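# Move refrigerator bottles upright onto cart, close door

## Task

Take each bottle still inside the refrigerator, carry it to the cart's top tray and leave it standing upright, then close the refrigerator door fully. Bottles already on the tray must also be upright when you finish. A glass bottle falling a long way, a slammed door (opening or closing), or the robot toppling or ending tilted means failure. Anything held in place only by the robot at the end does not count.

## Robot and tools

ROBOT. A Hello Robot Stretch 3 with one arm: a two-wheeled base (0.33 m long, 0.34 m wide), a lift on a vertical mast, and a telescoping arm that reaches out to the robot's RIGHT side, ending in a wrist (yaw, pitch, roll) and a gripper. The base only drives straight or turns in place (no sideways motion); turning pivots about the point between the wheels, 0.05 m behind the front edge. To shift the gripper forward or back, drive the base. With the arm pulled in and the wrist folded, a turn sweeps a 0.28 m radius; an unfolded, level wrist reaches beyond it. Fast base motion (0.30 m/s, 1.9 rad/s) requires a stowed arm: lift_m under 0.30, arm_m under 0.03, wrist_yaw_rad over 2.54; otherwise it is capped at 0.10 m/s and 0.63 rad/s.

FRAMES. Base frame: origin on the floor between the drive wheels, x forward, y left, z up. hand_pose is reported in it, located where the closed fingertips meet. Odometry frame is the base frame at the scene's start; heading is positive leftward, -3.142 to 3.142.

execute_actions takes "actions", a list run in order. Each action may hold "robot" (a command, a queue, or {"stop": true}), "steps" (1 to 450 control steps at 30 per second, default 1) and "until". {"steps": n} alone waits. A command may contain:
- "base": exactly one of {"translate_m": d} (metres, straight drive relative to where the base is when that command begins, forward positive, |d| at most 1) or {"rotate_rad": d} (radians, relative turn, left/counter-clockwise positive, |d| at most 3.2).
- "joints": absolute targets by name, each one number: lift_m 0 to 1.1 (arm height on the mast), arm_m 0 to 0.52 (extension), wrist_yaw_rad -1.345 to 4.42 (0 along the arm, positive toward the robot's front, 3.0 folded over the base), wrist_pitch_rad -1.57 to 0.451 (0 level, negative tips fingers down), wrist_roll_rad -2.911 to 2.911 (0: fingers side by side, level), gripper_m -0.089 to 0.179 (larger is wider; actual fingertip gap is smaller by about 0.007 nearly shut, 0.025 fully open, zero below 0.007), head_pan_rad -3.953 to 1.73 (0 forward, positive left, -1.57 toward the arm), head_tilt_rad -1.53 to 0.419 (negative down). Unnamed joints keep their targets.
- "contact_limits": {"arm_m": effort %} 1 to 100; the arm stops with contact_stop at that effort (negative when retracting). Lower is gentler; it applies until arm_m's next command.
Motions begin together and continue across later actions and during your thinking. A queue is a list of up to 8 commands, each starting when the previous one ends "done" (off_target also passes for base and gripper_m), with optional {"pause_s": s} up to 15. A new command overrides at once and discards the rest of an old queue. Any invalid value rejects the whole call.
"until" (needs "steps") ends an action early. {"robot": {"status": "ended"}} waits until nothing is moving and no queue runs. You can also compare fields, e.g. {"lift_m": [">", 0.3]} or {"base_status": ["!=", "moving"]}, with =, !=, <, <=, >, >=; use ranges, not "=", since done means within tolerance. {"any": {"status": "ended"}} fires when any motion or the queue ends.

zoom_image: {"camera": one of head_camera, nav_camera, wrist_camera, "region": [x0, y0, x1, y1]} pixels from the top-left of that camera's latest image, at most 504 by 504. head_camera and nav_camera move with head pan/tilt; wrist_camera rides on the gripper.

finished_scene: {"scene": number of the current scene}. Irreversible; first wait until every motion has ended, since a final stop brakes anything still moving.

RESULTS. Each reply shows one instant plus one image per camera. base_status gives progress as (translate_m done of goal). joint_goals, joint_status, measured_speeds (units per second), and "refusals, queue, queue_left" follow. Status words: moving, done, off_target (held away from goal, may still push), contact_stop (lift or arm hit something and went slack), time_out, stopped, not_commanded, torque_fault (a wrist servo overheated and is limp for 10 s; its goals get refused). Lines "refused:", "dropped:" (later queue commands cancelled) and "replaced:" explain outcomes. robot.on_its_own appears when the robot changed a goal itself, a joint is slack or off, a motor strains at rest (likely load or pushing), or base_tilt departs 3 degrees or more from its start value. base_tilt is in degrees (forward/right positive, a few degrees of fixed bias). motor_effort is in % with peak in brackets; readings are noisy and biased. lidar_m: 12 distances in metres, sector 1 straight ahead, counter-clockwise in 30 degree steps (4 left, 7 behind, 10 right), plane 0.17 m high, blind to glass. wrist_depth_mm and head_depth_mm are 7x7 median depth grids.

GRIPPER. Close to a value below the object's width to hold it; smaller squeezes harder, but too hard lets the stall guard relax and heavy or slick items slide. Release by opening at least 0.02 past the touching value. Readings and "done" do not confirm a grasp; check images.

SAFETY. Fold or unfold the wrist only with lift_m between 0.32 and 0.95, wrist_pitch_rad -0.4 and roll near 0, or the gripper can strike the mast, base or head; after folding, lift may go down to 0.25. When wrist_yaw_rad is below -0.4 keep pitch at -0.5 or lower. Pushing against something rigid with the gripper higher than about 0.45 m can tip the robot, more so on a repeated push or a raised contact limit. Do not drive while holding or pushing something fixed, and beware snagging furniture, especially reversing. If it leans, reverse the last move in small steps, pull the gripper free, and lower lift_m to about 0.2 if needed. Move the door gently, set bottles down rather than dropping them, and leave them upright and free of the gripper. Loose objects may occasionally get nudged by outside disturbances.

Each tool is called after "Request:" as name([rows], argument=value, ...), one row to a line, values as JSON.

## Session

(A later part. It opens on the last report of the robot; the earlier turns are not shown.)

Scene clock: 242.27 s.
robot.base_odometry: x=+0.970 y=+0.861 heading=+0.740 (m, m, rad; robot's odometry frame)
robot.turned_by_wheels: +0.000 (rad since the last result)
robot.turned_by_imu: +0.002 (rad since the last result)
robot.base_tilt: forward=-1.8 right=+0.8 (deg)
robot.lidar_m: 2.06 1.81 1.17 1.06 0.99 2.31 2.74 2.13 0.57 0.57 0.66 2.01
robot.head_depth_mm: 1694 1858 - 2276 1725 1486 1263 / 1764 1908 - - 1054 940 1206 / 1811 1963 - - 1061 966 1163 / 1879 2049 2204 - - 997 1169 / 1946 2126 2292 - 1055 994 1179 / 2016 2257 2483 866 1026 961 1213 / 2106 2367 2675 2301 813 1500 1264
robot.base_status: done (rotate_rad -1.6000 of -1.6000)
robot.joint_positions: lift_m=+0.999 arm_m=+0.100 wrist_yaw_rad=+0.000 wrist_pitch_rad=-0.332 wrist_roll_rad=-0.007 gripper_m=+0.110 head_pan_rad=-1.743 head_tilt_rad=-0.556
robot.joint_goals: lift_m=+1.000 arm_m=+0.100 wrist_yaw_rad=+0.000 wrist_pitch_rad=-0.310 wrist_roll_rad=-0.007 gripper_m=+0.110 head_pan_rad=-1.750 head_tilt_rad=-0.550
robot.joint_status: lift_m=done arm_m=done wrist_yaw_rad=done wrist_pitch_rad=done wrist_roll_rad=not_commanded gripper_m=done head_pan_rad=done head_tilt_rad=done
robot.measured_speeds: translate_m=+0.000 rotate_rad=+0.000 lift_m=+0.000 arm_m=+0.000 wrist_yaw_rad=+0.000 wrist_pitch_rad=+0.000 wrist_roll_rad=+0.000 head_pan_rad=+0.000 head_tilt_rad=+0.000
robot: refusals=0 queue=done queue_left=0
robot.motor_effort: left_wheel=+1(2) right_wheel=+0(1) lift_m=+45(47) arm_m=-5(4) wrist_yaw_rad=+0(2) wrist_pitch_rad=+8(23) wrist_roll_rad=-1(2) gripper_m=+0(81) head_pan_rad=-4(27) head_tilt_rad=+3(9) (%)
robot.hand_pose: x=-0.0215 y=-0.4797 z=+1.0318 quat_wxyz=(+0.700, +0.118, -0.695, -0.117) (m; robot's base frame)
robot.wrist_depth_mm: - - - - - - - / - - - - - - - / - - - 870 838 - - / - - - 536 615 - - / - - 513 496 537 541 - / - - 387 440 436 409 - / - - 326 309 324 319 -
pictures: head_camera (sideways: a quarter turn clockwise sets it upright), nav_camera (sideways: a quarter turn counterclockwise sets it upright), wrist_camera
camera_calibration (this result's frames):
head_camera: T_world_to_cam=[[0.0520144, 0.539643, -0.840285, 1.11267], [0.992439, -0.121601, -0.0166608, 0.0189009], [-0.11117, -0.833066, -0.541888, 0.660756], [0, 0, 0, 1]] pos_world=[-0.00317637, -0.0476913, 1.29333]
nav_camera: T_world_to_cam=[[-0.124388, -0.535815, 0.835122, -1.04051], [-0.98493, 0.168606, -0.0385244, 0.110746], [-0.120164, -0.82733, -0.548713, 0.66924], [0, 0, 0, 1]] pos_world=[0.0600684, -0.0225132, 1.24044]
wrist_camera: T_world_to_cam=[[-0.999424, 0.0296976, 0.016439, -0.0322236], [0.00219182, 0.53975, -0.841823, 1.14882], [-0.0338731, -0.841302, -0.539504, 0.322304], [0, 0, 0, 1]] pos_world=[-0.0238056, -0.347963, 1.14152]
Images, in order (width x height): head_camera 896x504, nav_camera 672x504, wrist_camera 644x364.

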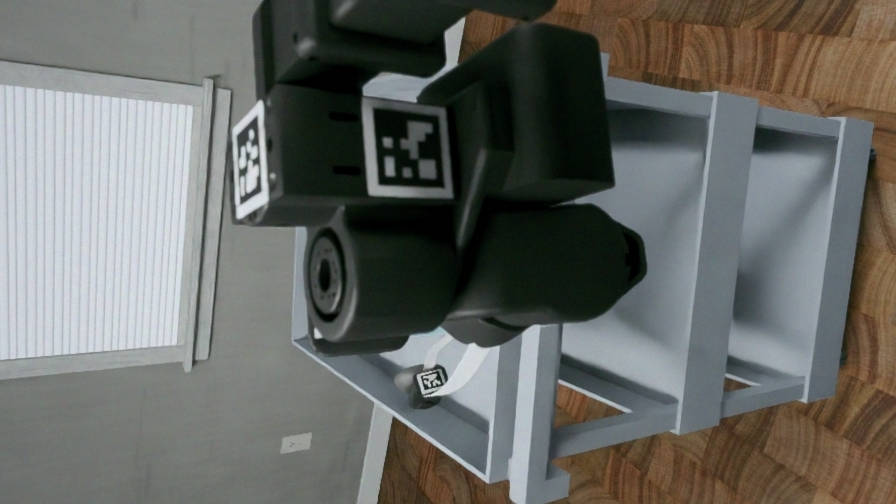

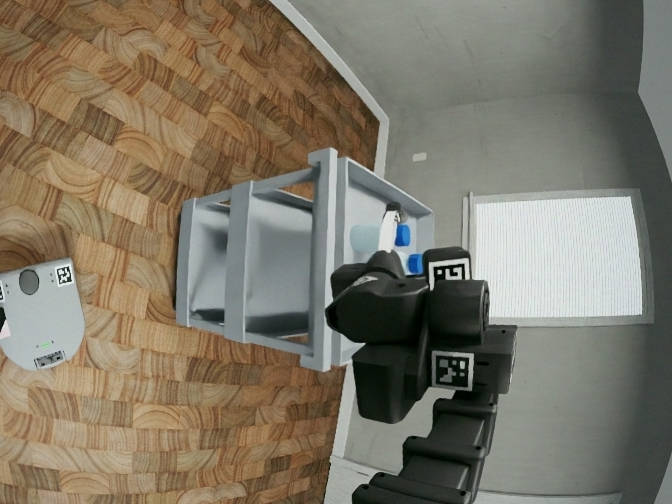

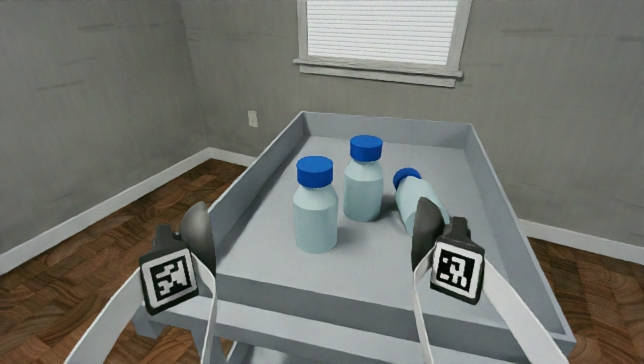

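Request:
execute_actions([
  {"robot":[{"base":{"rotate_rad":-2.257},"joints":{"arm_m":0.0,"lift_m":1.08,"head_pan_rad":-1.57,"head_tilt_rad":-0.8}},{"base":{"translate_m":0.284}},{"base":{"rotate_rad":2.257}},{"joints":{"arm_m":0.38,"wrist_pitch_rad":-1.57,"gripper_m":0.12}}],"steps":450,"until":{"robot":{"status":"ended"}}},
  {"steps":450,"until":{"robot":{"status":"ended"}}},
])

Scene clock: 267.50 s.
robot.base_odometry: x=+0.985 y=+0.577 heading=+0.740 (m, m, rad; robot's odometry frame)
robot.turned_by_wheels: +0.000 (rad since the last result)
robot.turned_by_imu: +0.004 (rad since the last result)
robot.base_tilt: forward=-1.8 right=+0.9 (deg)
robot.lidar_m: 2.12 2.10 1.44 1.04 2.73 2.23 2.55 1.84 0.31 0.31 0.36 2.07
robot.head_depth_mm: 1557 1729 1973 1776 1495 1293 1143 / 1627 942 792 686 606 1274 1146 / - 943 770 660 514 764 1112 / 1845 977 770 673 512 854 1110 / 1942 996 765 674 527 873 1132 / 2056 2244 620 657 554 1069 1154 / 2208 2550 779 679 786 1235 1155
robot.base_status: done (rotate_rad +2.2569 of +2.2570)
robot.joint_positions: lift_m=+1.079 arm_m=+0.380 wrist_yaw_rad=+0.000 wrist_pitch_rad=-1.564 wrist_roll_rad=-0.007 gripper_m=+0.120 head_pan_rad=-1.577 head_tilt_rad=-0.790
robot.joint_goals: lift_m=+1.080 arm_m=+0.380 wrist_yaw_rad=+0.000 wrist_pitch_rad=-1.570 wrist_roll_rad=-0.007 gripper_m=+0.120 head_pan_rad=-1.570 head_tilt_rad=-0.800
robot.joint_status: lift_m=done arm_m=done wrist_yaw_rad=done wrist_pitch_rad=done wrist_roll_rad=not_commanded gripper_m=done head_pan_rad=done head_tilt_rad=done
robot.measured_speeds: translate_m=+0.000 rotate_rad=+0.000 lift_m=+0.000 arm_m=+0.000 wrist_yaw_rad=+0.000 wrist_pitch_rad=+0.000 wrist_roll_rad=+0.000 head_pan_rad=+0.000 head_tilt_rad=+0.000
robot: refusals=0 queue=done queue_left=0
robot.motor_effort: left_wheel=-2(7) right_wheel=+3(5) lift_m=+44(45) arm_m=+5(6) wrist_yaw_rad=+0(1) wrist_pitch_rad=-3(10) wrist_roll_rad=-1(1) gripper_m=+1(49) head_pan_rad=+5(29) head_tilt_rad=-5(22) (%)
robot.hand_pose: x=-0.0216 y=-0.5023 z=+0.9617 quat_wxyz=(+0.503, +0.500, -0.500, -0.497) (m; robot's base frame)
robot.wrist_depth_mm: 293 168 295 256 307 306 - / 304 302 273 252 316 - - / 219 286 320 258 323 - - / 198 323 326 334 327 - - / 332 335 336 343 343 - - / 324 339 350 355 348 - - / 294 306 313 352 - - -
pictures: head_camera (sideways: a quarter turn clockwise sets it upright), nav_camera (sideways: a quarter turn counterclockwise sets it upright), wrist_camera
camera_calibration (this result's frames):
head_camera: T_world_to_cam=[[-0.0368729, 0.720781, -0.692181, 0.920158], [0.998898, 0.0467134, -0.00456822, 0.00311508], [0.0290415, -0.691587, -0.721709, 0.893814], [0, 0, 0, 1]] pos_world=[0.00485951, -0.0452281, 1.282]
nav_camera: T_world_to_cam=[[-0.035129, -0.727545, 0.68516, -0.84559], [-0.999198, 0.0123762, -0.0380883, 0.110254], [0.0192313, -0.685948, -0.727396, 0.90082], [0, 0, 0, 1]] pos_world=[0.0631368, 0.00134609, 1.23882]
wrist_camera: T_world_to_cam=[[-0.999413, -0.0045448, 0.0339674, -0.0645606], [0.00333894, 0.973538, 0.228499, 0.290639], [-0.034107, 0.228478, -0.972951, 1.21971], [0, 0, 0, 1]] pos_world=[-0.0238922, -0.56192, 1.1225]
Images, in order (width x height): head_camera 896x504, nav_camera 672x504, wrist_camera 644x364.

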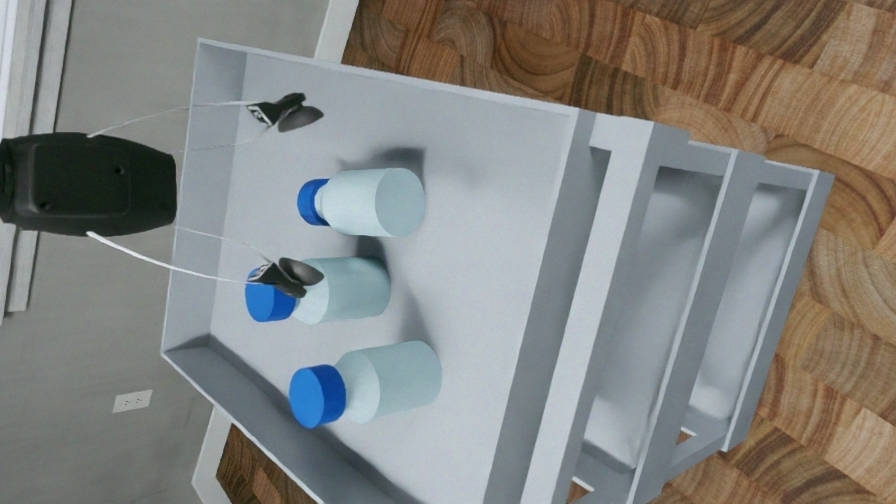

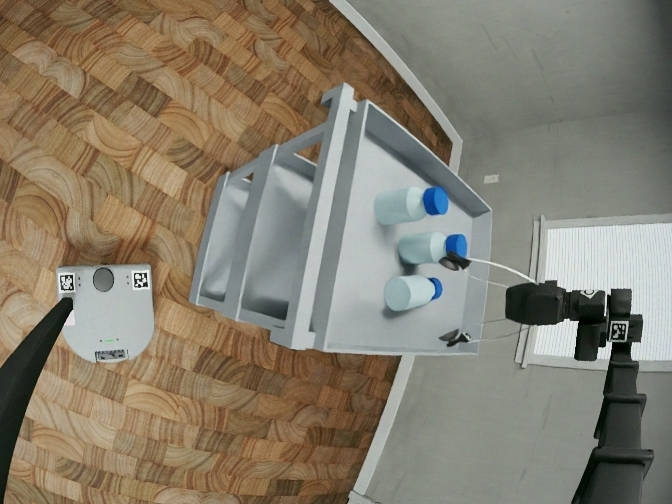

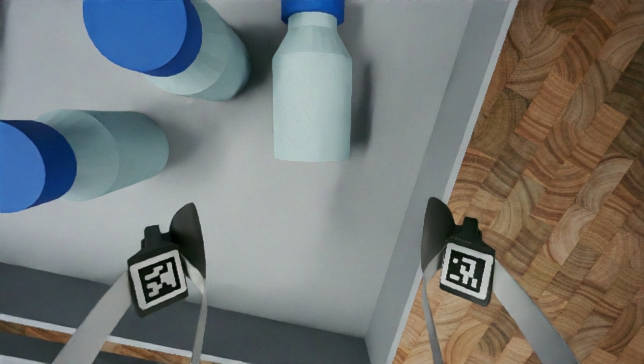

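Request:
execute_actions([
  {"robot":[{"joints":{"arm_m":0.44,"gripper_m":0.1}},{"joints":{"lift_m":0.942}}],"steps":450,"until":{"robot":{"status":"ended"}}},
])

Scene clock: 276.07 s.
robot.base_odometry: x=+0.985 y=+0.577 heading=+0.740 (m, m, rad; robot's odometry frame)
robot.turned_by_wheels: +0.000 (rad since the last result)
robot.turned_by_imu: +0.001 (rad since the last result)
robot.base_tilt: forward=-1.8 right=+0.8 (deg)
robot.lidar_m: 2.12 2.09 1.44 1.04 2.73 2.23 2.55 1.84 0.31 0.31 0.36 2.06
robot.head_depth_mm: - 1707 1974 1774 1505 1296 1142 / - 937 818 685 605 1271 1145 / - - 742 659 512 765 1110 / 1824 982 741 670 513 853 1115 / 1935 994 754 674 525 869 1134 / 2059 2249 622 658 553 1077 1155 / 2201 2543 781 680 784 1236 1156
robot.base_status: done (rotate_rad +2.2569 of +2.2570)
robot.joint_positions: lift_m=+0.943 arm_m=+0.440 wrist_yaw_rad=+0.000 wrist_pitch_rad=-1.564 wrist_roll_rad=-0.007 gripper_m=+0.100 head_pan_rad=-1.577 head_tilt_rad=-0.790
robot.joint_goals: lift_m=+0.942 arm_m=+0.440 wrist_yaw_rad=+0.000 wrist_pitch_rad=-1.570 wrist_roll_rad=-0.007 gripper_m=+0.100 head_pan_rad=-1.570 head_tilt_rad=-0.800
robot.joint_status: lift_m=done arm_m=done wrist_yaw_rad=done wrist_pitch_rad=done wrist_roll_rad=not_commanded gripper_m=done head_pan_rad=done head_tilt_rad=done
robot.measured_speeds: translate_m=+0.000 rotate_rad=+0.000 lift_m=+0.000 arm_m=+0.000 wrist_yaw_rad=+0.000 wrist_pitch_rad=+0.000 wrist_roll_rad=+0.000 head_pan_rad=+0.000 head_tilt_rad=+0.000
robot: refusals=0 queue=done queue_left=0
robot.motor_effort: left_wheel=-2(2) right_wheel=+2(3) lift_m=+18(43) arm_m=+5(3) wrist_yaw_rad=+0(0) wrist_pitch_rad=-3(3) wrist_roll_rad=-1(1) gripper_m=+0(71) head_pan_rad=+5(5) head_tilt_rad=-4(5) (%)
robot.hand_pose: x=-0.0216 y=-0.5622 z=+0.8249 quat_wxyz=(+0.503, +0.500, -0.500, -0.497) (m; robot's base frame)
robot.wrist_depth_mm: 170 173 174 121 178 180 174 / 92 119 179 128 184 185 166 / 89 104 170 123 189 191 158 / 92 110 190 124 195 196 151 / 176 194 195 129 201 201 146 / 189 200 203 133 207 181 150 / 207 210 211 143 217 196 -
pictures: head_camera (sideways: a quarter turn clockwise sets it upright), nav_camera (sideways: a quarter turn counterclockwise sets it upright), wrist_camera
camera_calibration (this result's frames):
head_camera: T_world_to_cam=[[-0.0368729, 0.720781, -0.692181, 0.920158], [0.998898, 0.0467136, -0.00456822, 0.00311508], [0.0290416, -0.691587, -0.721709, 0.893814], [0, 0, 0, 1]] pos_world=[0.00485951, -0.0452281, 1.282]
nav_camera: T_world_to_cam=[[-0.0351289, -0.727545, 0.68516, -0.84559], [-0.999198, 0.0123761, -0.0380883, 0.110254], [0.0192314, -0.685948, -0.727396, 0.90082], [0, 0, 0, 1]] pos_world=[0.0631368, 0.00134609, 1.23882]
wrist_camera: T_world_to_cam=[[-0.999413, -0.00455413, 0.033966, -0.0601879], [0.00333904, 0.973475, 0.22877, 0.380001], [-0.0341069, 0.228749, -0.972888, 1.10034], [0, 0, 0, 1]] pos_world=[-0.0238922, -0.621897, 0.985617]
Images, in order (width x height): head_camera 896x504, nav_camera 672x504, wrist_camera 644x364.

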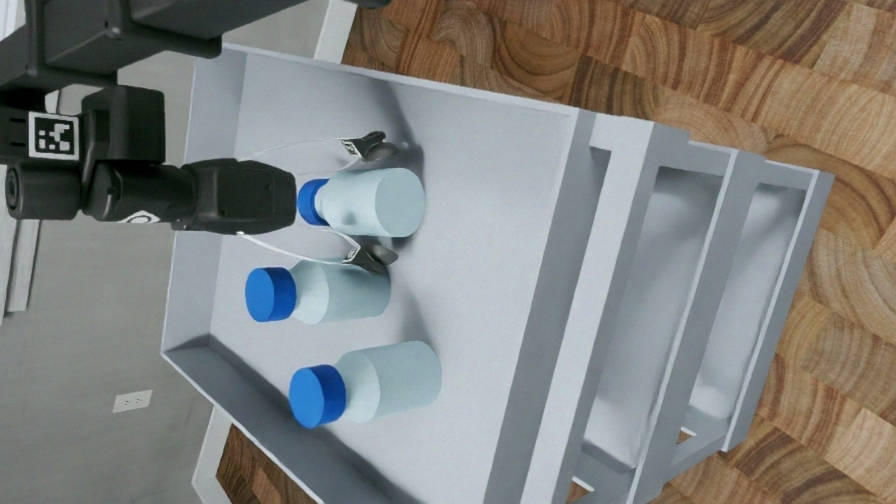

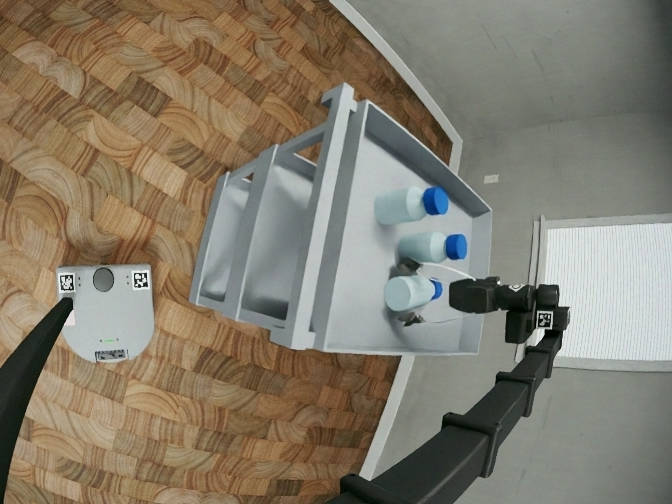

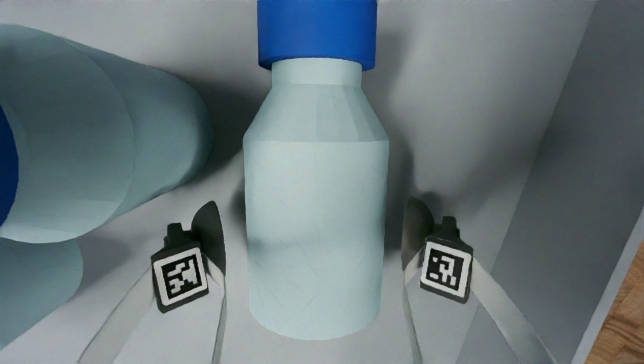

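Request:
execute_actions([
  {"robot":[{"joints":{"gripper_m":0.025}},{"joints":{"lift_m":1.08}}],"steps":300,"until":{"robot":{"status":"ended"}}},
  {"robot":{"base":{"translate_m":-0.04},"joints":{"wrist_pitch_rad":0.0,"arm_m":0.36}},"steps":300,"until":{"robot":{"status":"ended"}}},
  {"robot":{"joints":{"lift_m":0.78}},"steps":300,"until":{"robot":{"status":"ended"}}},
])

Scene clock: 288.77 s.
robot.base_odometry: x=+0.956 y=+0.550 heading=+0.740 (m, m, rad; robot's odometry frame)
robot.turned_by_wheels: +0.000 (rad since the last result)
robot.turned_by_imu: +0.002 (rad since the last result)
robot.base_tilt: forward=-1.8 right=+0.8 (deg)
robot.lidar_m: 2.16 2.12 1.46 1.03 2.76 2.19 2.51 1.82 1.73 0.30 0.35 2.10
robot.head_depth_mm: 1536 1735 1969 - - 1269 1146 / 1616 1712 - 1653 1502 1294 1147 / 1708 734 - 662 579 789 1127 / 1810 978 824 670 512 832 1093 / 1935 984 681 673 518 856 1128 / 2034 989 802 660 531 1023 1157 / 2187 2520 781 661 569 1054 1156
robot.base_status: done (translate_m -0.0400 of -0.0400)
robot.joint_positions: lift_m=+0.780 arm_m=+0.360 wrist_yaw_rad=+0.000 wrist_pitch_rad=-0.061 wrist_roll_rad=-0.007 gripper_m=+0.026 head_pan_rad=-1.577 head_tilt_rad=-0.790
robot.joint_goals: lift_m=+0.780 arm_m=+0.360 wrist_yaw_rad=+0.000 wrist_pitch_rad=+0.000 wrist_roll_rad=-0.007 gripper_m=+0.025 head_pan_rad=-1.570 head_tilt_rad=-0.800
robot.joint_status: lift_m=done arm_m=done wrist_yaw_rad=done wrist_pitch_rad=off_target wrist_roll_rad=not_commanded gripper_m=done head_pan_rad=done head_tilt_rad=done
robot.measured_speeds: translate_m=+0.000 rotate_rad=+0.000 lift_m=+0.000 arm_m=+0.000 wrist_yaw_rad=+0.000 wrist_pitch_rad=+0.000 wrist_roll_rad=+0.000 head_pan_rad=+0.000 head_tilt_rad=+0.000
robot: refusals=0 queue=done queue_left=0
robot.motor_effort: left_wheel=-1(7) right_wheel=+2(5) lift_m=+21(49) arm_m=-4(2) wrist_yaw_rad=-1(0) wrist_pitch_rad=+22(24) wrist_roll_rad=-1(1) gripper_m=-16(88) head_pan_rad=+5(5) head_tilt_rad=-4(4) (%)
robot.hand_pose: x=-0.0215 y=-0.7596 z=+0.8795 quat_wxyz=(+0.710, +0.022, -0.704, -0.022) (m; robot's base frame)
robot.wrist_depth_mm: - - - 119 - 930 848 / - - - 127 - 996 896 / - - - 122 - - 916 / - 403 368 122 - - 914 / 325 384 135 125 318 293 941 / 282 280 142 130 247 250 179 / 219 219 217 137 214 207 153
pictures: head_camera (sideways: a quarter turn clockwise sets it upright), nav_camera (sideways: a quarter turn counterclockwise sets it upright), wrist_camera
camera_calibration (this result's frames):
head_camera: T_world_to_cam=[[-0.0368793, 0.720781, -0.692181, 0.920158], [0.998897, 0.0467224, -0.00456822, 0.00311509], [0.0290477, -0.691586, -0.721709, 0.893814], [0, 0, 0, 1]] pos_world=[0.00485991, -0.0452281, 1.282]
nav_camera: T_world_to_cam=[[-0.0351225, -0.727546, 0.68516, -0.84559], [-0.999198, 0.0123673, -0.0380883, 0.110254], [0.0192374, -0.685948, -0.727396, 0.90082], [0, 0, 0, 1]] pos_world=[0.0631368, 0.0013466, 1.23882]
wrist_camera: T_world_to_cam=[[-0.999423, 0.0330249, 0.00790922, -0.0113805], [0.00215483, 0.294111, -0.955769, 1.08539], [-0.0338903, -0.955201, -0.294013, -0.297789], [0, 0, 0, 1]] pos_world=[-0.023805, -0.603298, 0.949921]
Images, in order (width x height): head_camera 896x504, nav_camera 672x504, wrist_camera 644x364.

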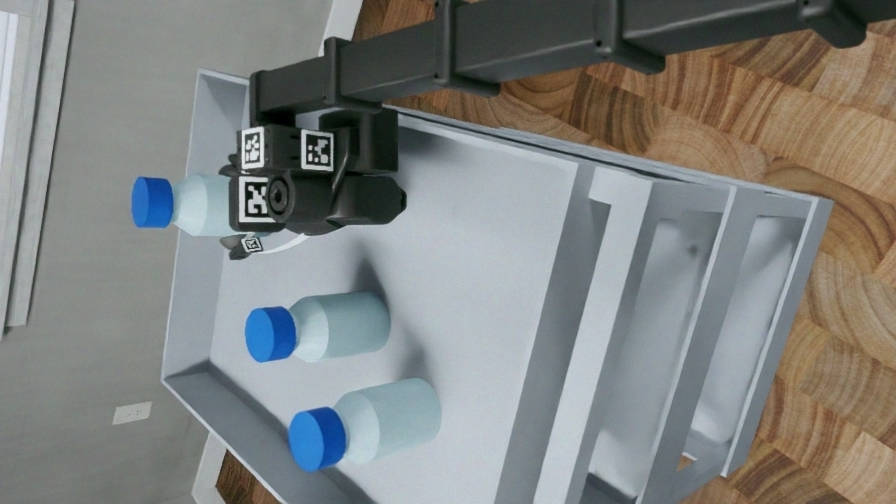

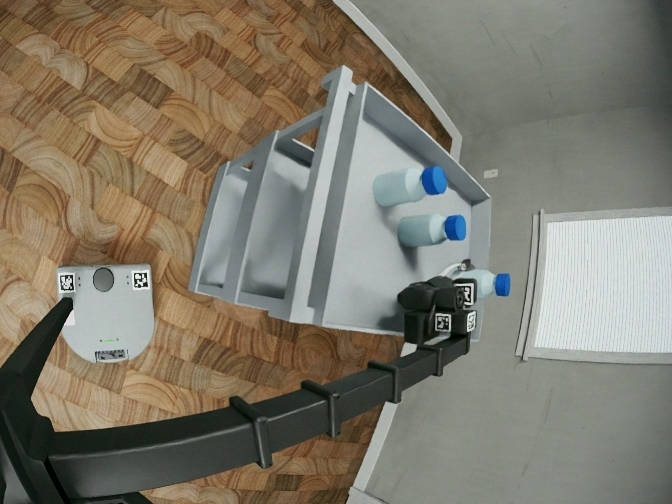

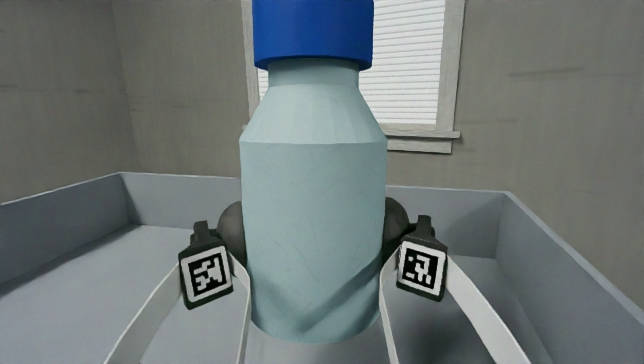

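Request:
execute_actions([
  {"robot":{"joints":{"arm_m":0.44,"wrist_pitch_rad":-0.08}},"steps":200,"until":{"robot":{"status":"ended"}}},
  {"robot":{"joints":{"lift_m":0.752}},"steps":200,"until":{"robot":{"status":"ended"}}},
])

Scene clock: 295.43 s.
robot.base_odometry: x=+0.956 y=+0.550 heading=+0.740 (m, m, rad; robot's odometry frame)
robot.turned_by_wheels: +0.000 (rad since the last result)
robot.turned_by_imu: +0.001 (rad since the last result)
robot.base_tilt: forward=-1.8 right=+0.9 (deg)
robot.lidar_m: 2.15 2.11 1.46 1.03 2.76 2.19 2.52 1.82 1.73 0.31 0.35 2.10
robot.head_depth_mm: 1531 1740 1961 1832 - - 1146 / 1619 1733 - 869 1463 1291 1145 / 1712 930 - 671 580 792 1127 / 1804 980 822 672 511 836 1094 / 1923 986 683 674 518 854 1130 / 2045 993 802 658 530 1020 1154 / 2187 2529 779 662 569 1061 1158
robot.base_status: done (translate_m -0.0400 of -0.0400)
robot.joint_positions: lift_m=+0.752 arm_m=+0.440 wrist_yaw_rad=+0.000 wrist_pitch_rad=-0.135 wrist_roll_rad=-0.007 gripper_m=+0.026 head_pan_rad=-1.577 head_tilt_rad=-0.790
robot.joint_goals: lift_m=+0.752 arm_m=+0.440 wrist_yaw_rad=+0.000 wrist_pitch_rad=-0.080 wrist_roll_rad=-0.007 gripper_m=+0.025 head_pan_rad=-1.570 head_tilt_rad=-0.800
robot.joint_status: lift_m=done arm_m=done wrist_yaw_rad=done wrist_pitch_rad=off_target wrist_roll_rad=not_commanded gripper_m=done head_pan_rad=done head_tilt_rad=done
robot.measured_speeds: translate_m=+0.000 rotate_rad=+0.000 lift_m=+0.000 arm_m=+0.000 wrist_yaw_rad=+0.000 wrist_pitch_rad=+0.000 wrist_roll_rad=+0.000 head_pan_rad=+0.000 head_tilt_rad=+0.000
robot: refusals=0 queue=done queue_left=0
robot.motor_effort: left_wheel=-1(0) right_wheel=+2(3) lift_m=+21(20) arm_m=+5(4) wrist_yaw_rad=-1(0) wrist_pitch_rad=+20(23) wrist_roll_rad=-1(1) gripper_m=-15(16) head_pan_rad=+5(5) head_tilt_rad=-5(4) (%)
robot.hand_pose: x=-0.0215 y=-0.8353 z=+0.8328 quat_wxyz=(+0.708, +0.048, -0.703, -0.048) (m; robot's base frame)
robot.wrist_depth_mm: - - - 119 955 880 808 / - - - 128 - 921 811 / - - 279 122 - 952 859 / 311 308 279 122 241 228 205 / 259 258 136 125 243 235 189 / 196 196 141 130 175 191 176 / 157 157 156 137 154 154 154
pictures: head_camera (sideways: a quarter turn clockwise sets it upright), nav_camera (sideways: a quarter turn counterclockwise sets it upright), wrist_camera
camera_calibration (this result's frames):
head_camera: T_world_to_cam=[[-0.0368791, 0.720781, -0.692181, 0.920158], [0.998897, 0.0467221, -0.00456822, 0.00311508], [0.0290475, -0.691586, -0.721709, 0.893815], [0, 0, 0, 1]] pos_world=[0.0048599, -0.0452281, 1.282]
nav_camera: T_world_to_cam=[[-0.0351227, -0.727546, 0.68516, -0.84559], [-0.999198, 0.0123675, -0.0380883, 0.110254], [0.0192372, -0.685948, -0.727397, 0.90082], [0, 0, 0, 1]] pos_world=[0.0631368, 0.00134659, 1.23882]
wrist_camera: T_world_to_cam=[[-0.999421, 0.0324084, 0.0103159, -0.0110461], [0.00219271, 0.364082, -0.931364, 1.1011], [-0.0339399, -0.930803, -0.363943, -0.305164], [0, 0, 0, 1]] pos_world=[-0.0238114, -0.684581, 0.914579]
Images, in order (width x height): head_camera 896x504, nav_camera 672x504, wrist_camera 644x364.

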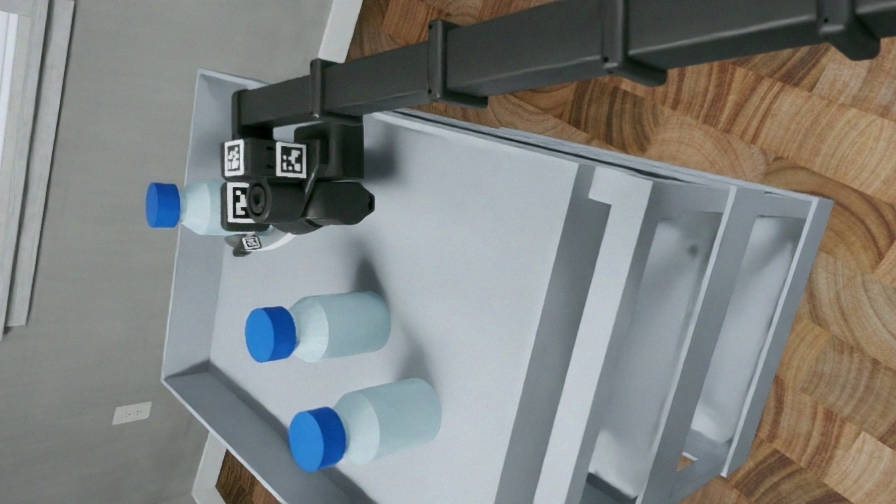

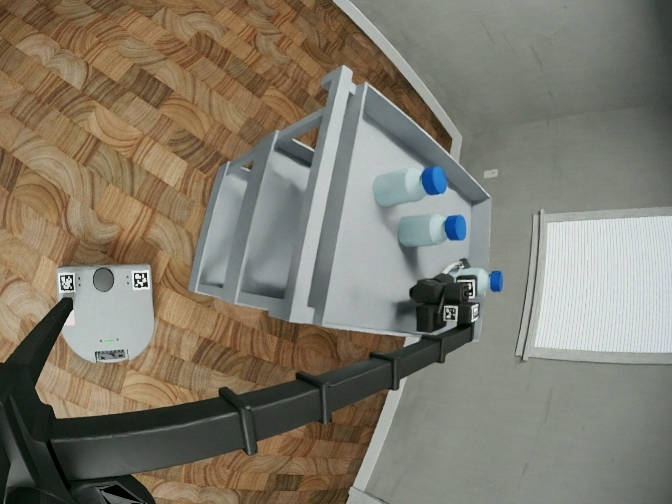

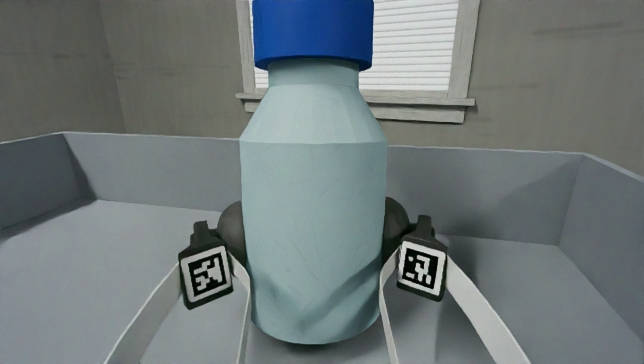

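Request:
execute_actions([
  {"robot":{"joints":{"gripper_m":0.12}},"steps":60},
  {"robot":{"joints":{"arm_m":0.38}},"steps":100,"until":{"robot":{"status":"ended"}}},
  {"robot":{"joints":{"lift_m":0.95}},"steps":200,"until":{"robot":{"status":"ended"}}},
  {"robot":{"joints":{"arm_m":0.0}},"steps":300,"until":{"robot":{"status":"ended"}}},
  {"robot":{"joints":{"wrist_pitch_rad":-0.4,"gripper_m":0}},"steps":100,"until":{"robot":{"status":"ended"}}},
  {"robot":[{"joints":{"wrist_yaw_rad":3.0}},{"joints":{"lift_m":0.27}}],"steps":450,"until":{"robot":{"status":"ended"}}},
])

Scene clock: 322.30 s.
robot.base_odometry: x=+0.956 y=+0.550 heading=+0.740 (m, m, rad; robot's odometry frame)
robot.turned_by_wheels: +0.000 (rad since the last result)
robot.turned_by_imu: +0.004 (rad since the last result)
robot.base_tilt: forward=-1.8 right=+0.8 (deg)
robot.lidar_m: 2.16 2.12 1.46 1.03 2.76 2.19 2.51 1.82 1.73 0.31 0.35 2.10
robot.head_depth_mm: 1537 1743 1983 1769 1498 1298 1146 / 1624 1709 873 1682 1495 1300 1152 / 1718 941 821 672 579 791 1125 / 1811 978 824 672 512 835 1096 / 1928 983 681 675 519 855 1132 / 2032 989 804 658 533 1021 1153 / 2198 2541 779 662 570 1063 1160
robot.base_status: done (translate_m -0.0400 of -0.0400)
robot.joint_positions: lift_m=+0.271 arm_m=+0.002 wrist_yaw_rad=+2.999 wrist_pitch_rad=-0.415 wrist_roll_rad=-0.007 gripper_m=+0.000 head_pan_rad=-1.577 head_tilt_rad=-0.790
robot.joint_goals: lift_m=+0.270 arm_m=+0.000 wrist_yaw_rad=+3.000 wrist_pitch_rad=-0.400 wrist_roll_rad=-0.007 gripper_m=+0.000 head_pan_rad=-1.570 head_tilt_rad=-0.800
robot.joint_status: lift_m=done arm_m=done wrist_yaw_rad=done wrist_pitch_rad=done wrist_roll_rad=not_commanded gripper_m=done head_pan_rad=done head_tilt_rad=done
robot.measured_speeds: translate_m=+0.000 rotate_rad=+0.000 lift_m=+0.000 arm_m=+0.000 wrist_yaw_rad=+0.000 wrist_pitch_rad=+0.000 wrist_roll_rad=+0.000 head_pan_rad=+0.000 head_tilt_rad=+0.000
robot: refusals=0 queue=done queue_left=0
robot.motor_effort: left_wheel=-1(2) right_wheel=+3(2) lift_m=+18(45) arm_m=-4(4) wrist_yaw_rad=+1(2) wrist_pitch_rad=+5(20) wrist_roll_rad=-1(1) gripper_m=-2(80) head_pan_rad=+5(5) head_tilt_rad=-5(5) (%)
robot.hand_pose: x=+0.0108 y=+0.0757 z=+0.2840 quat_wxyz=(+0.195, +0.698, +0.097, +0.682) (m; robot's base frame)
robot.wrist_depth_mm: - - - - - - - / - - - - - - - / 909 - 937 912 892 895 903 / 695 697 714 702 690 700 684 / 575 571 599 - 562 561 565 / 480 497 - - 480 477 479 / 428 - - - 412 416 409
pictures: head_camera (sideways: a quarter turn clockwise sets it upright), nav_camera (sideways: a quarter turn counterclockwise sets it upright), wrist_camera
camera_calibration (this result's frames):
head_camera: T_world_to_cam=[[-0.0369, 0.720782, -0.692179, 0.920156], [0.998896, 0.0467511, -0.00456808, 0.00311491], [0.0290675, -0.691584, -0.721711, 0.893817], [0, 0, 0, 1]] pos_world=[0.00486121, -0.045228, 1.282]
nav_camera: T_world_to_cam=[[-0.0351016, -0.727549, 0.685158, -0.845588], [-0.999198, 0.0123387, -0.0380883, 0.110254], [0.0192571, -0.685945, -0.727398, 0.900823], [0, 0, 0, 1]] pos_world=[0.0631368, 0.00134841, 1.23882]
wrist_camera: T_world_to_cam=[[0.985195, -0.170401, 0.0188261, -0.0110751], [-0.0887064, -0.600651, -0.794575, 0.293358], [0.146705, 0.781141, -0.606874, 0.281545], [0, 0, 0, 1]] pos_world=[-0.00437006, -0.0456076, 0.404166]
Images, in order (width x height): head_camera 896x504, nav_camera 672x504, wrist_camera 644x364.

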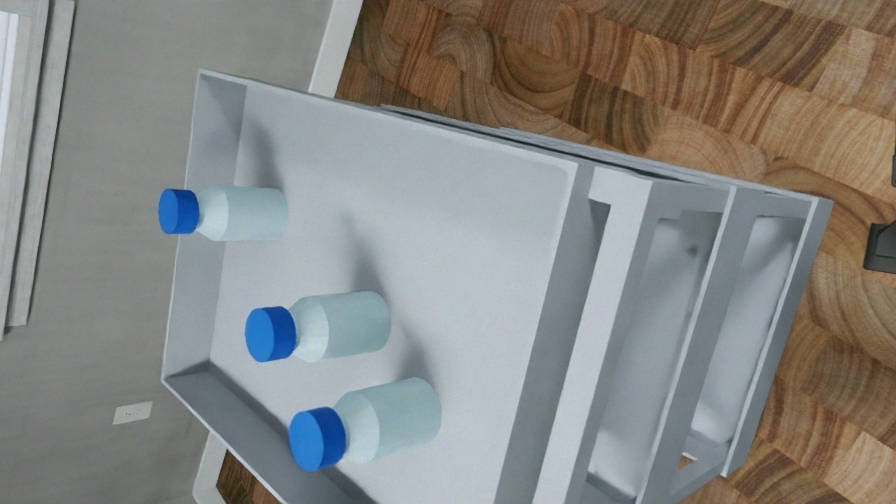

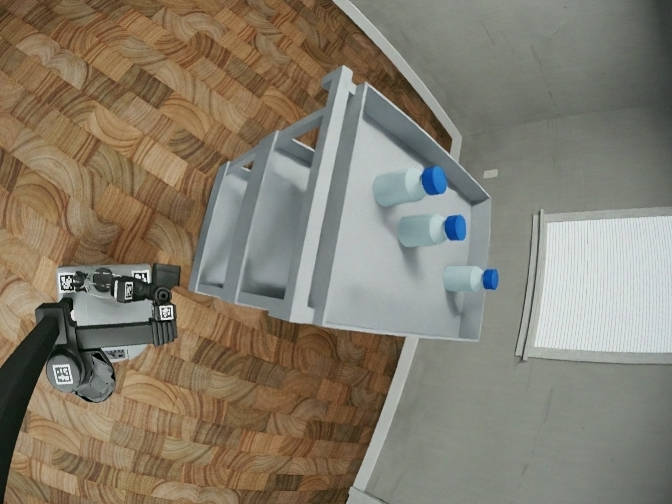

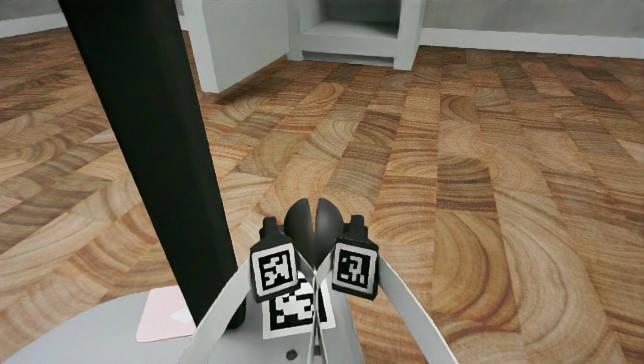

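Request:
execute_actions([
  {"robot":[{"base":{"rotate_rad":-1.05}},{"base":{"translate_m":-0.6}},{"base":{"translate_m":-0.504}},{"base":{"rotate_rad":-2.63}},{"joints":{"lift_m":0.34,"head_pan_rad":-2.0,"head_tilt_rad":-0.9}},{"joints":{"wrist_yaw_rad":0}},{"joints":{"wrist_pitch_rad":0,"lift_m":0.2}}],"steps":450,"until":{"robot":{"status":"ended"}}},
  {"steps":300,"until":{"robot":{"status":"ended"}}},
])

Scene clock: 349.63 s.
robot.base_odometry: x=-0.096 y=+0.887 heading=-2.940 (m, m, rad; robot's odometry frame)
robot.turned_by_wheels: -3.680 (rad since the last result)
robot.turned_by_imu: -3.615 (rad since the last result)
robot.base_tilt: forward=-1.7 right=+0.8 (deg)
robot.lidar_m: 1.71 1.40 2.22 2.29 1.64 1.36 3.02 0.35 0.34 0.81 1.47 1.80
robot.head_depth_mm: 316 344 389 482 1380 1241 1119 / 346 367 447 518 662 1206 1152 / 429 489 559 667 856 1157 - / 526 621 758 977 1341 1254 - / 681 848 1234 1578 1420 1256 1129 / 1095 1450 1800 1643 1429 1263 1130 / 1277 1458 1717 1641 1424 1267 1131
robot.base_status: done (rotate_rad -2.6300 of -2.6300)
robot.joint_positions: lift_m=+0.201 arm_m=+0.002 wrist_yaw_rad=+0.001 wrist_pitch_rad=-0.025 wrist_roll_rad=-0.008 gripper_m=+0.000 head_pan_rad=-1.993 head_tilt_rad=-0.888
robot.joint_goals: lift_m=+0.200 arm_m=+0.000 wrist_yaw_rad=+0.000 wrist_pitch_rad=+0.000 wrist_roll_rad=-0.008 gripper_m=+0.000 head_pan_rad=-2.000 head_tilt_rad=-0.900
robot.joint_status: lift_m=done arm_m=done wrist_yaw_rad=done wrist_pitch_rad=done wrist_roll_rad=not_commanded gripper_m=done head_pan_rad=done head_tilt_rad=done
robot.measured_speeds: translate_m=+0.000 rotate_rad=+0.000 lift_m=+0.000 arm_m=+0.000 wrist_yaw_rad=+0.000 wrist_pitch_rad=+0.000 wrist_roll_rad=+0.000 head_pan_rad=+0.000 head_tilt_rad=+0.000
robot: refusals=0 queue=done queue_left=0
robot.motor_effort: left_wheel=+1(13) right_wheel=-1(9) lift_m=+18(46) arm_m=-4(5) wrist_yaw_rad=-1(2) wrist_pitch_rad=+9(8) wrist_roll_rad=-1(1) gripper_m=-2(1) head_pan_rad=-4(43) head_tilt_rad=-5(15) (%)
robot.hand_pose: x=-0.0211 y=-0.4024 z=+0.3088 quat_wxyz=(+0.710, +0.010, -0.704, -0.009) (m; robot's base frame)
robot.wrist_depth_mm: - - - - 655 321 223 / - - - - 582 322 223 / - - - - 578 325 224 / - - - - 600 328 225 / - - - - 596 330 228 / 697 703 690 661 534 330 228 / 541 537 535 533 509 336 227
pictures: head_camera (sideways: a quarter turn clockwise sets it upright), nav_camera (sideways: a quarter turn counterclockwise sets it upright), wrist_camera
camera_calibration (this result's frames):
head_camera: T_world_to_cam=[[0.283926, 0.732975, -0.618169, 0.821762], [0.932662, -0.36075, 0.000625921, -0.00324333], [-0.222546, -0.576721, -0.786045, 0.97901], [0, 0, 0, 1]] pos_world=[-0.0124206, -0.0388855, 1.27754]
nav_camera: T_world_to_cam=[[-0.352225, -0.709406, 0.610476, -0.746343], [-0.907461, 0.418478, -0.0372813, 0.108639], [-0.229023, -0.567114, -0.791157, 0.985247], [0, 0, 0, 1]] pos_world=[0.0613496, -0.0161755, 1.23916]
wrist_camera: T_world_to_cam=[[-0.999474, 0.0315969, 0.00729468, -0.0186224], [0.00115485, 0.259489, -0.965745, 0.424001], [-0.0324074, -0.965229, -0.259389, -0.139018], [0, 0, 0, 1]] pos_world=[-0.0236075, -0.243619, 0.373554]
Images, in order (width x height): head_camera 896x504, nav_camera 672x504, wrist_camera 644x364.

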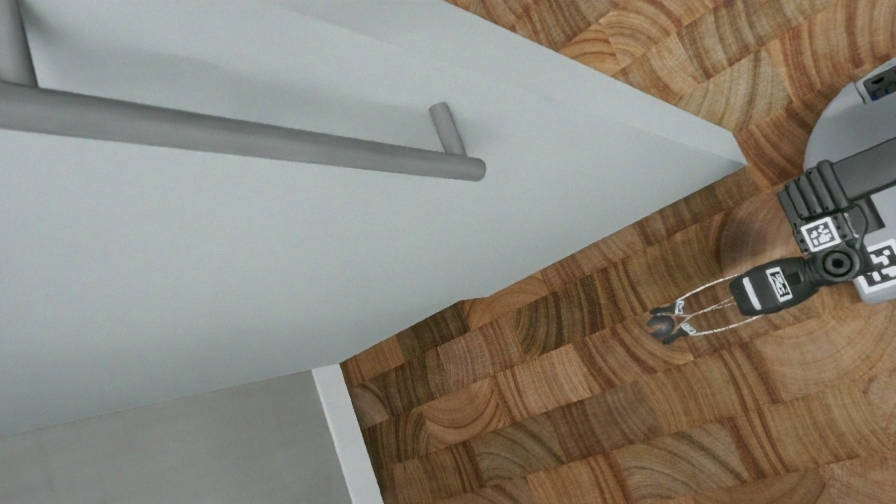

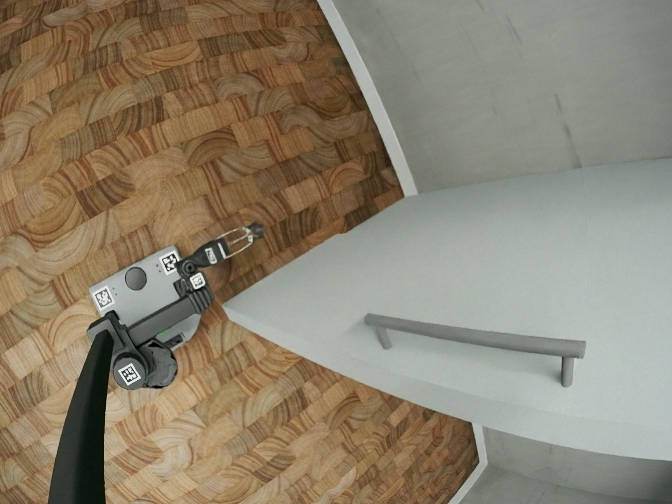

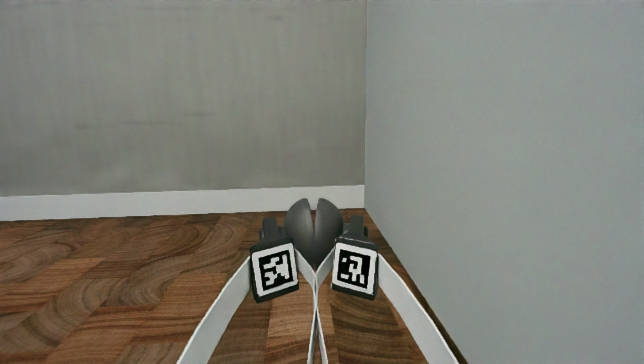

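Request:
execute_actions([
  {"robot":[{"joints":{"arm_m":0.15,"head_pan_rad":-1.57}},{"base":{"translate_m":-0.58}}],"steps":450,"until":{"robot":{"status":"ended"}}},
])

Scene clock: 363.07 s.
robot.base_odometry: x=+0.472 y=+1.003 heading=-2.940 (m, m, rad; robot's odometry frame)
robot.turned_by_wheels: +0.000 (rad since the last result)
robot.turned_by_imu: +0.002 (rad since the last result)
robot.base_tilt: forward=-1.8 right=+0.8 (deg)
robot.lidar_m: 2.29 1.93 2.39 2.29 1.00 1.07 2.45 2.17 0.88 0.83 0.85 1.98
robot.head_depth_mm: 737 903 1806 1613 1410 1246 1120 / 751 878 1058 1381 1405 1254 1140 / 750 874 1056 1327 1412 - 1151 / 750 875 1054 1325 1421 1257 1145 / 749 871 1049 1324 1419 1257 1127 / 745 869 1047 1538 1427 1256 1127 / 744 893 1841 1644 1435 1263 1130
robot.base_status: done (translate_m -0.5800 of -0.5800)
robot.joint_positions: lift_m=+0.201 arm_m=+0.150 wrist_yaw_rad=+0.001 wrist_pitch_rad=-0.024 wrist_roll_rad=-0.007 gripper_m=+0.000 head_pan_rad=-1.576 head_tilt_rad=-0.889
robot.joint_goals: lift_m=+0.200 arm_m=+0.150 wrist_yaw_rad=+0.000 wrist_pitch_rad=+0.000 wrist_roll_rad=-0.007 gripper_m=+0.000 head_pan_rad=-1.570 head_tilt_rad=-0.900
robot.joint_status: lift_m=done arm_m=done wrist_yaw_rad=done wrist_pitch_rad=done wrist_roll_rad=not_commanded gripper_m=done head_pan_rad=done head_tilt_rad=done
robot.measured_speeds: translate_m=+0.000 rotate_rad=+0.000 lift_m=+0.000 arm_m=+0.000 wrist_yaw_rad=+0.000 wrist_pitch_rad=+0.000 wrist_roll_rad=+0.000 head_pan_rad=+0.000 head_tilt_rad=+0.000
robot: refusals=0 queue=done queue_left=0
robot.motor_effort: left_wheel=+1(9) right_wheel=+1(31) lift_m=+19(19) arm_m=+5(6) wrist_yaw_rad=-1(18) wrist_pitch_rad=+9(9) wrist_roll_rad=-1(1) gripper_m=-2(4) head_pan_rad=+5(43) head_tilt_rad=-5(5) (%)
robot.hand_pose: x=-0.0211 y=-0.5503 z=+0.3090 quat_wxyz=(+0.710, +0.009, -0.704, -0.008) (m; robot's base frame)
robot.wrist_depth_mm: 389 389 399 406 414 - - / 404 402 413 424 429 - - / 421 419 428 433 442 - - / - 439 443 455 462 - - / 942 452 460 - 477 948 957 / 665 468 474 496 501 665 670 / 541 491 509 505 525 529 525
pictures: head_camera (sideways: a quarter turn clockwise sets it upright), nav_camera (sideways: a quarter turn counterclockwise sets it upright), wrist_camera
camera_calibration (this result's frames):
head_camera: T_world_to_cam=[[-0.0367636, 0.78573, -0.617477, 0.822816], [0.998882, 0.0472655, 0.000672599, -0.00370804], [0.0297138, -0.616762, -0.786589, 0.978179], [0, 0, 0, 1]] pos_world=[0.0048882, -0.0430323, 1.2775]
nav_camera: T_world_to_cam=[[-0.0352316, -0.791789, 0.609777, -0.747367], [-0.999181, 0.0157553, -0.0372724, 0.109187], [0.0199046, -0.610591, -0.791696, 0.984429], [0, 0, 0, 1]] pos_world=[0.0631717, 0.00760631, 1.23917]
wrist_camera: T_world_to_cam=[[-0.99947, 0.0317908, 0.0070414, -0.013813], [0.00142914, 0.258872, -0.965911, 0.462209], [-0.0325299, -0.965388, -0.25878, -0.281991], [0, 0, 0, 1]] pos_world=[-0.0236394, -0.391444, 0.373576]
Images, in order (width x height): head_camera 896x504, nav_camera 672x504, wrist_camera 644x364.

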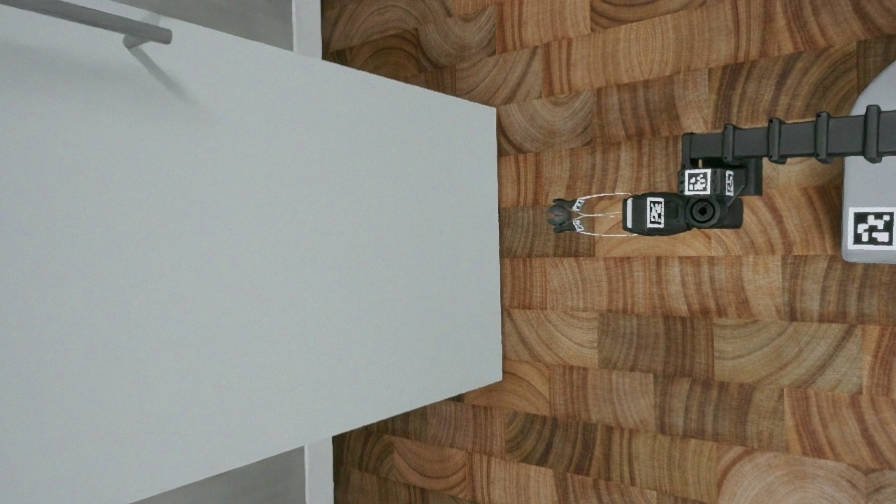

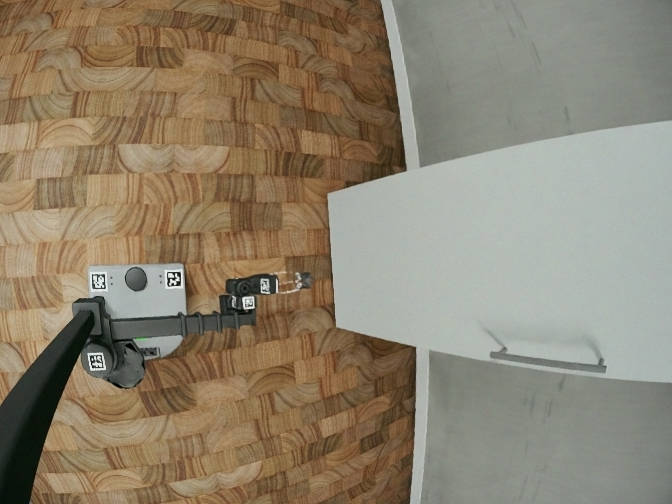

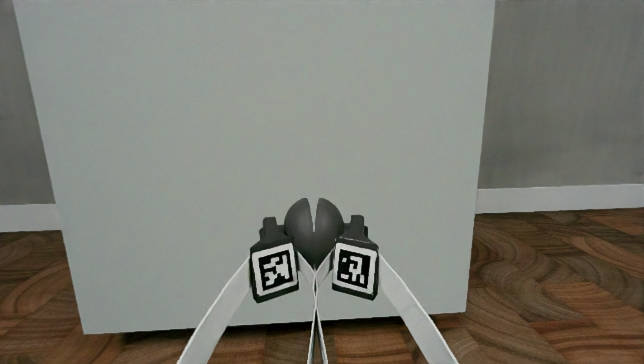

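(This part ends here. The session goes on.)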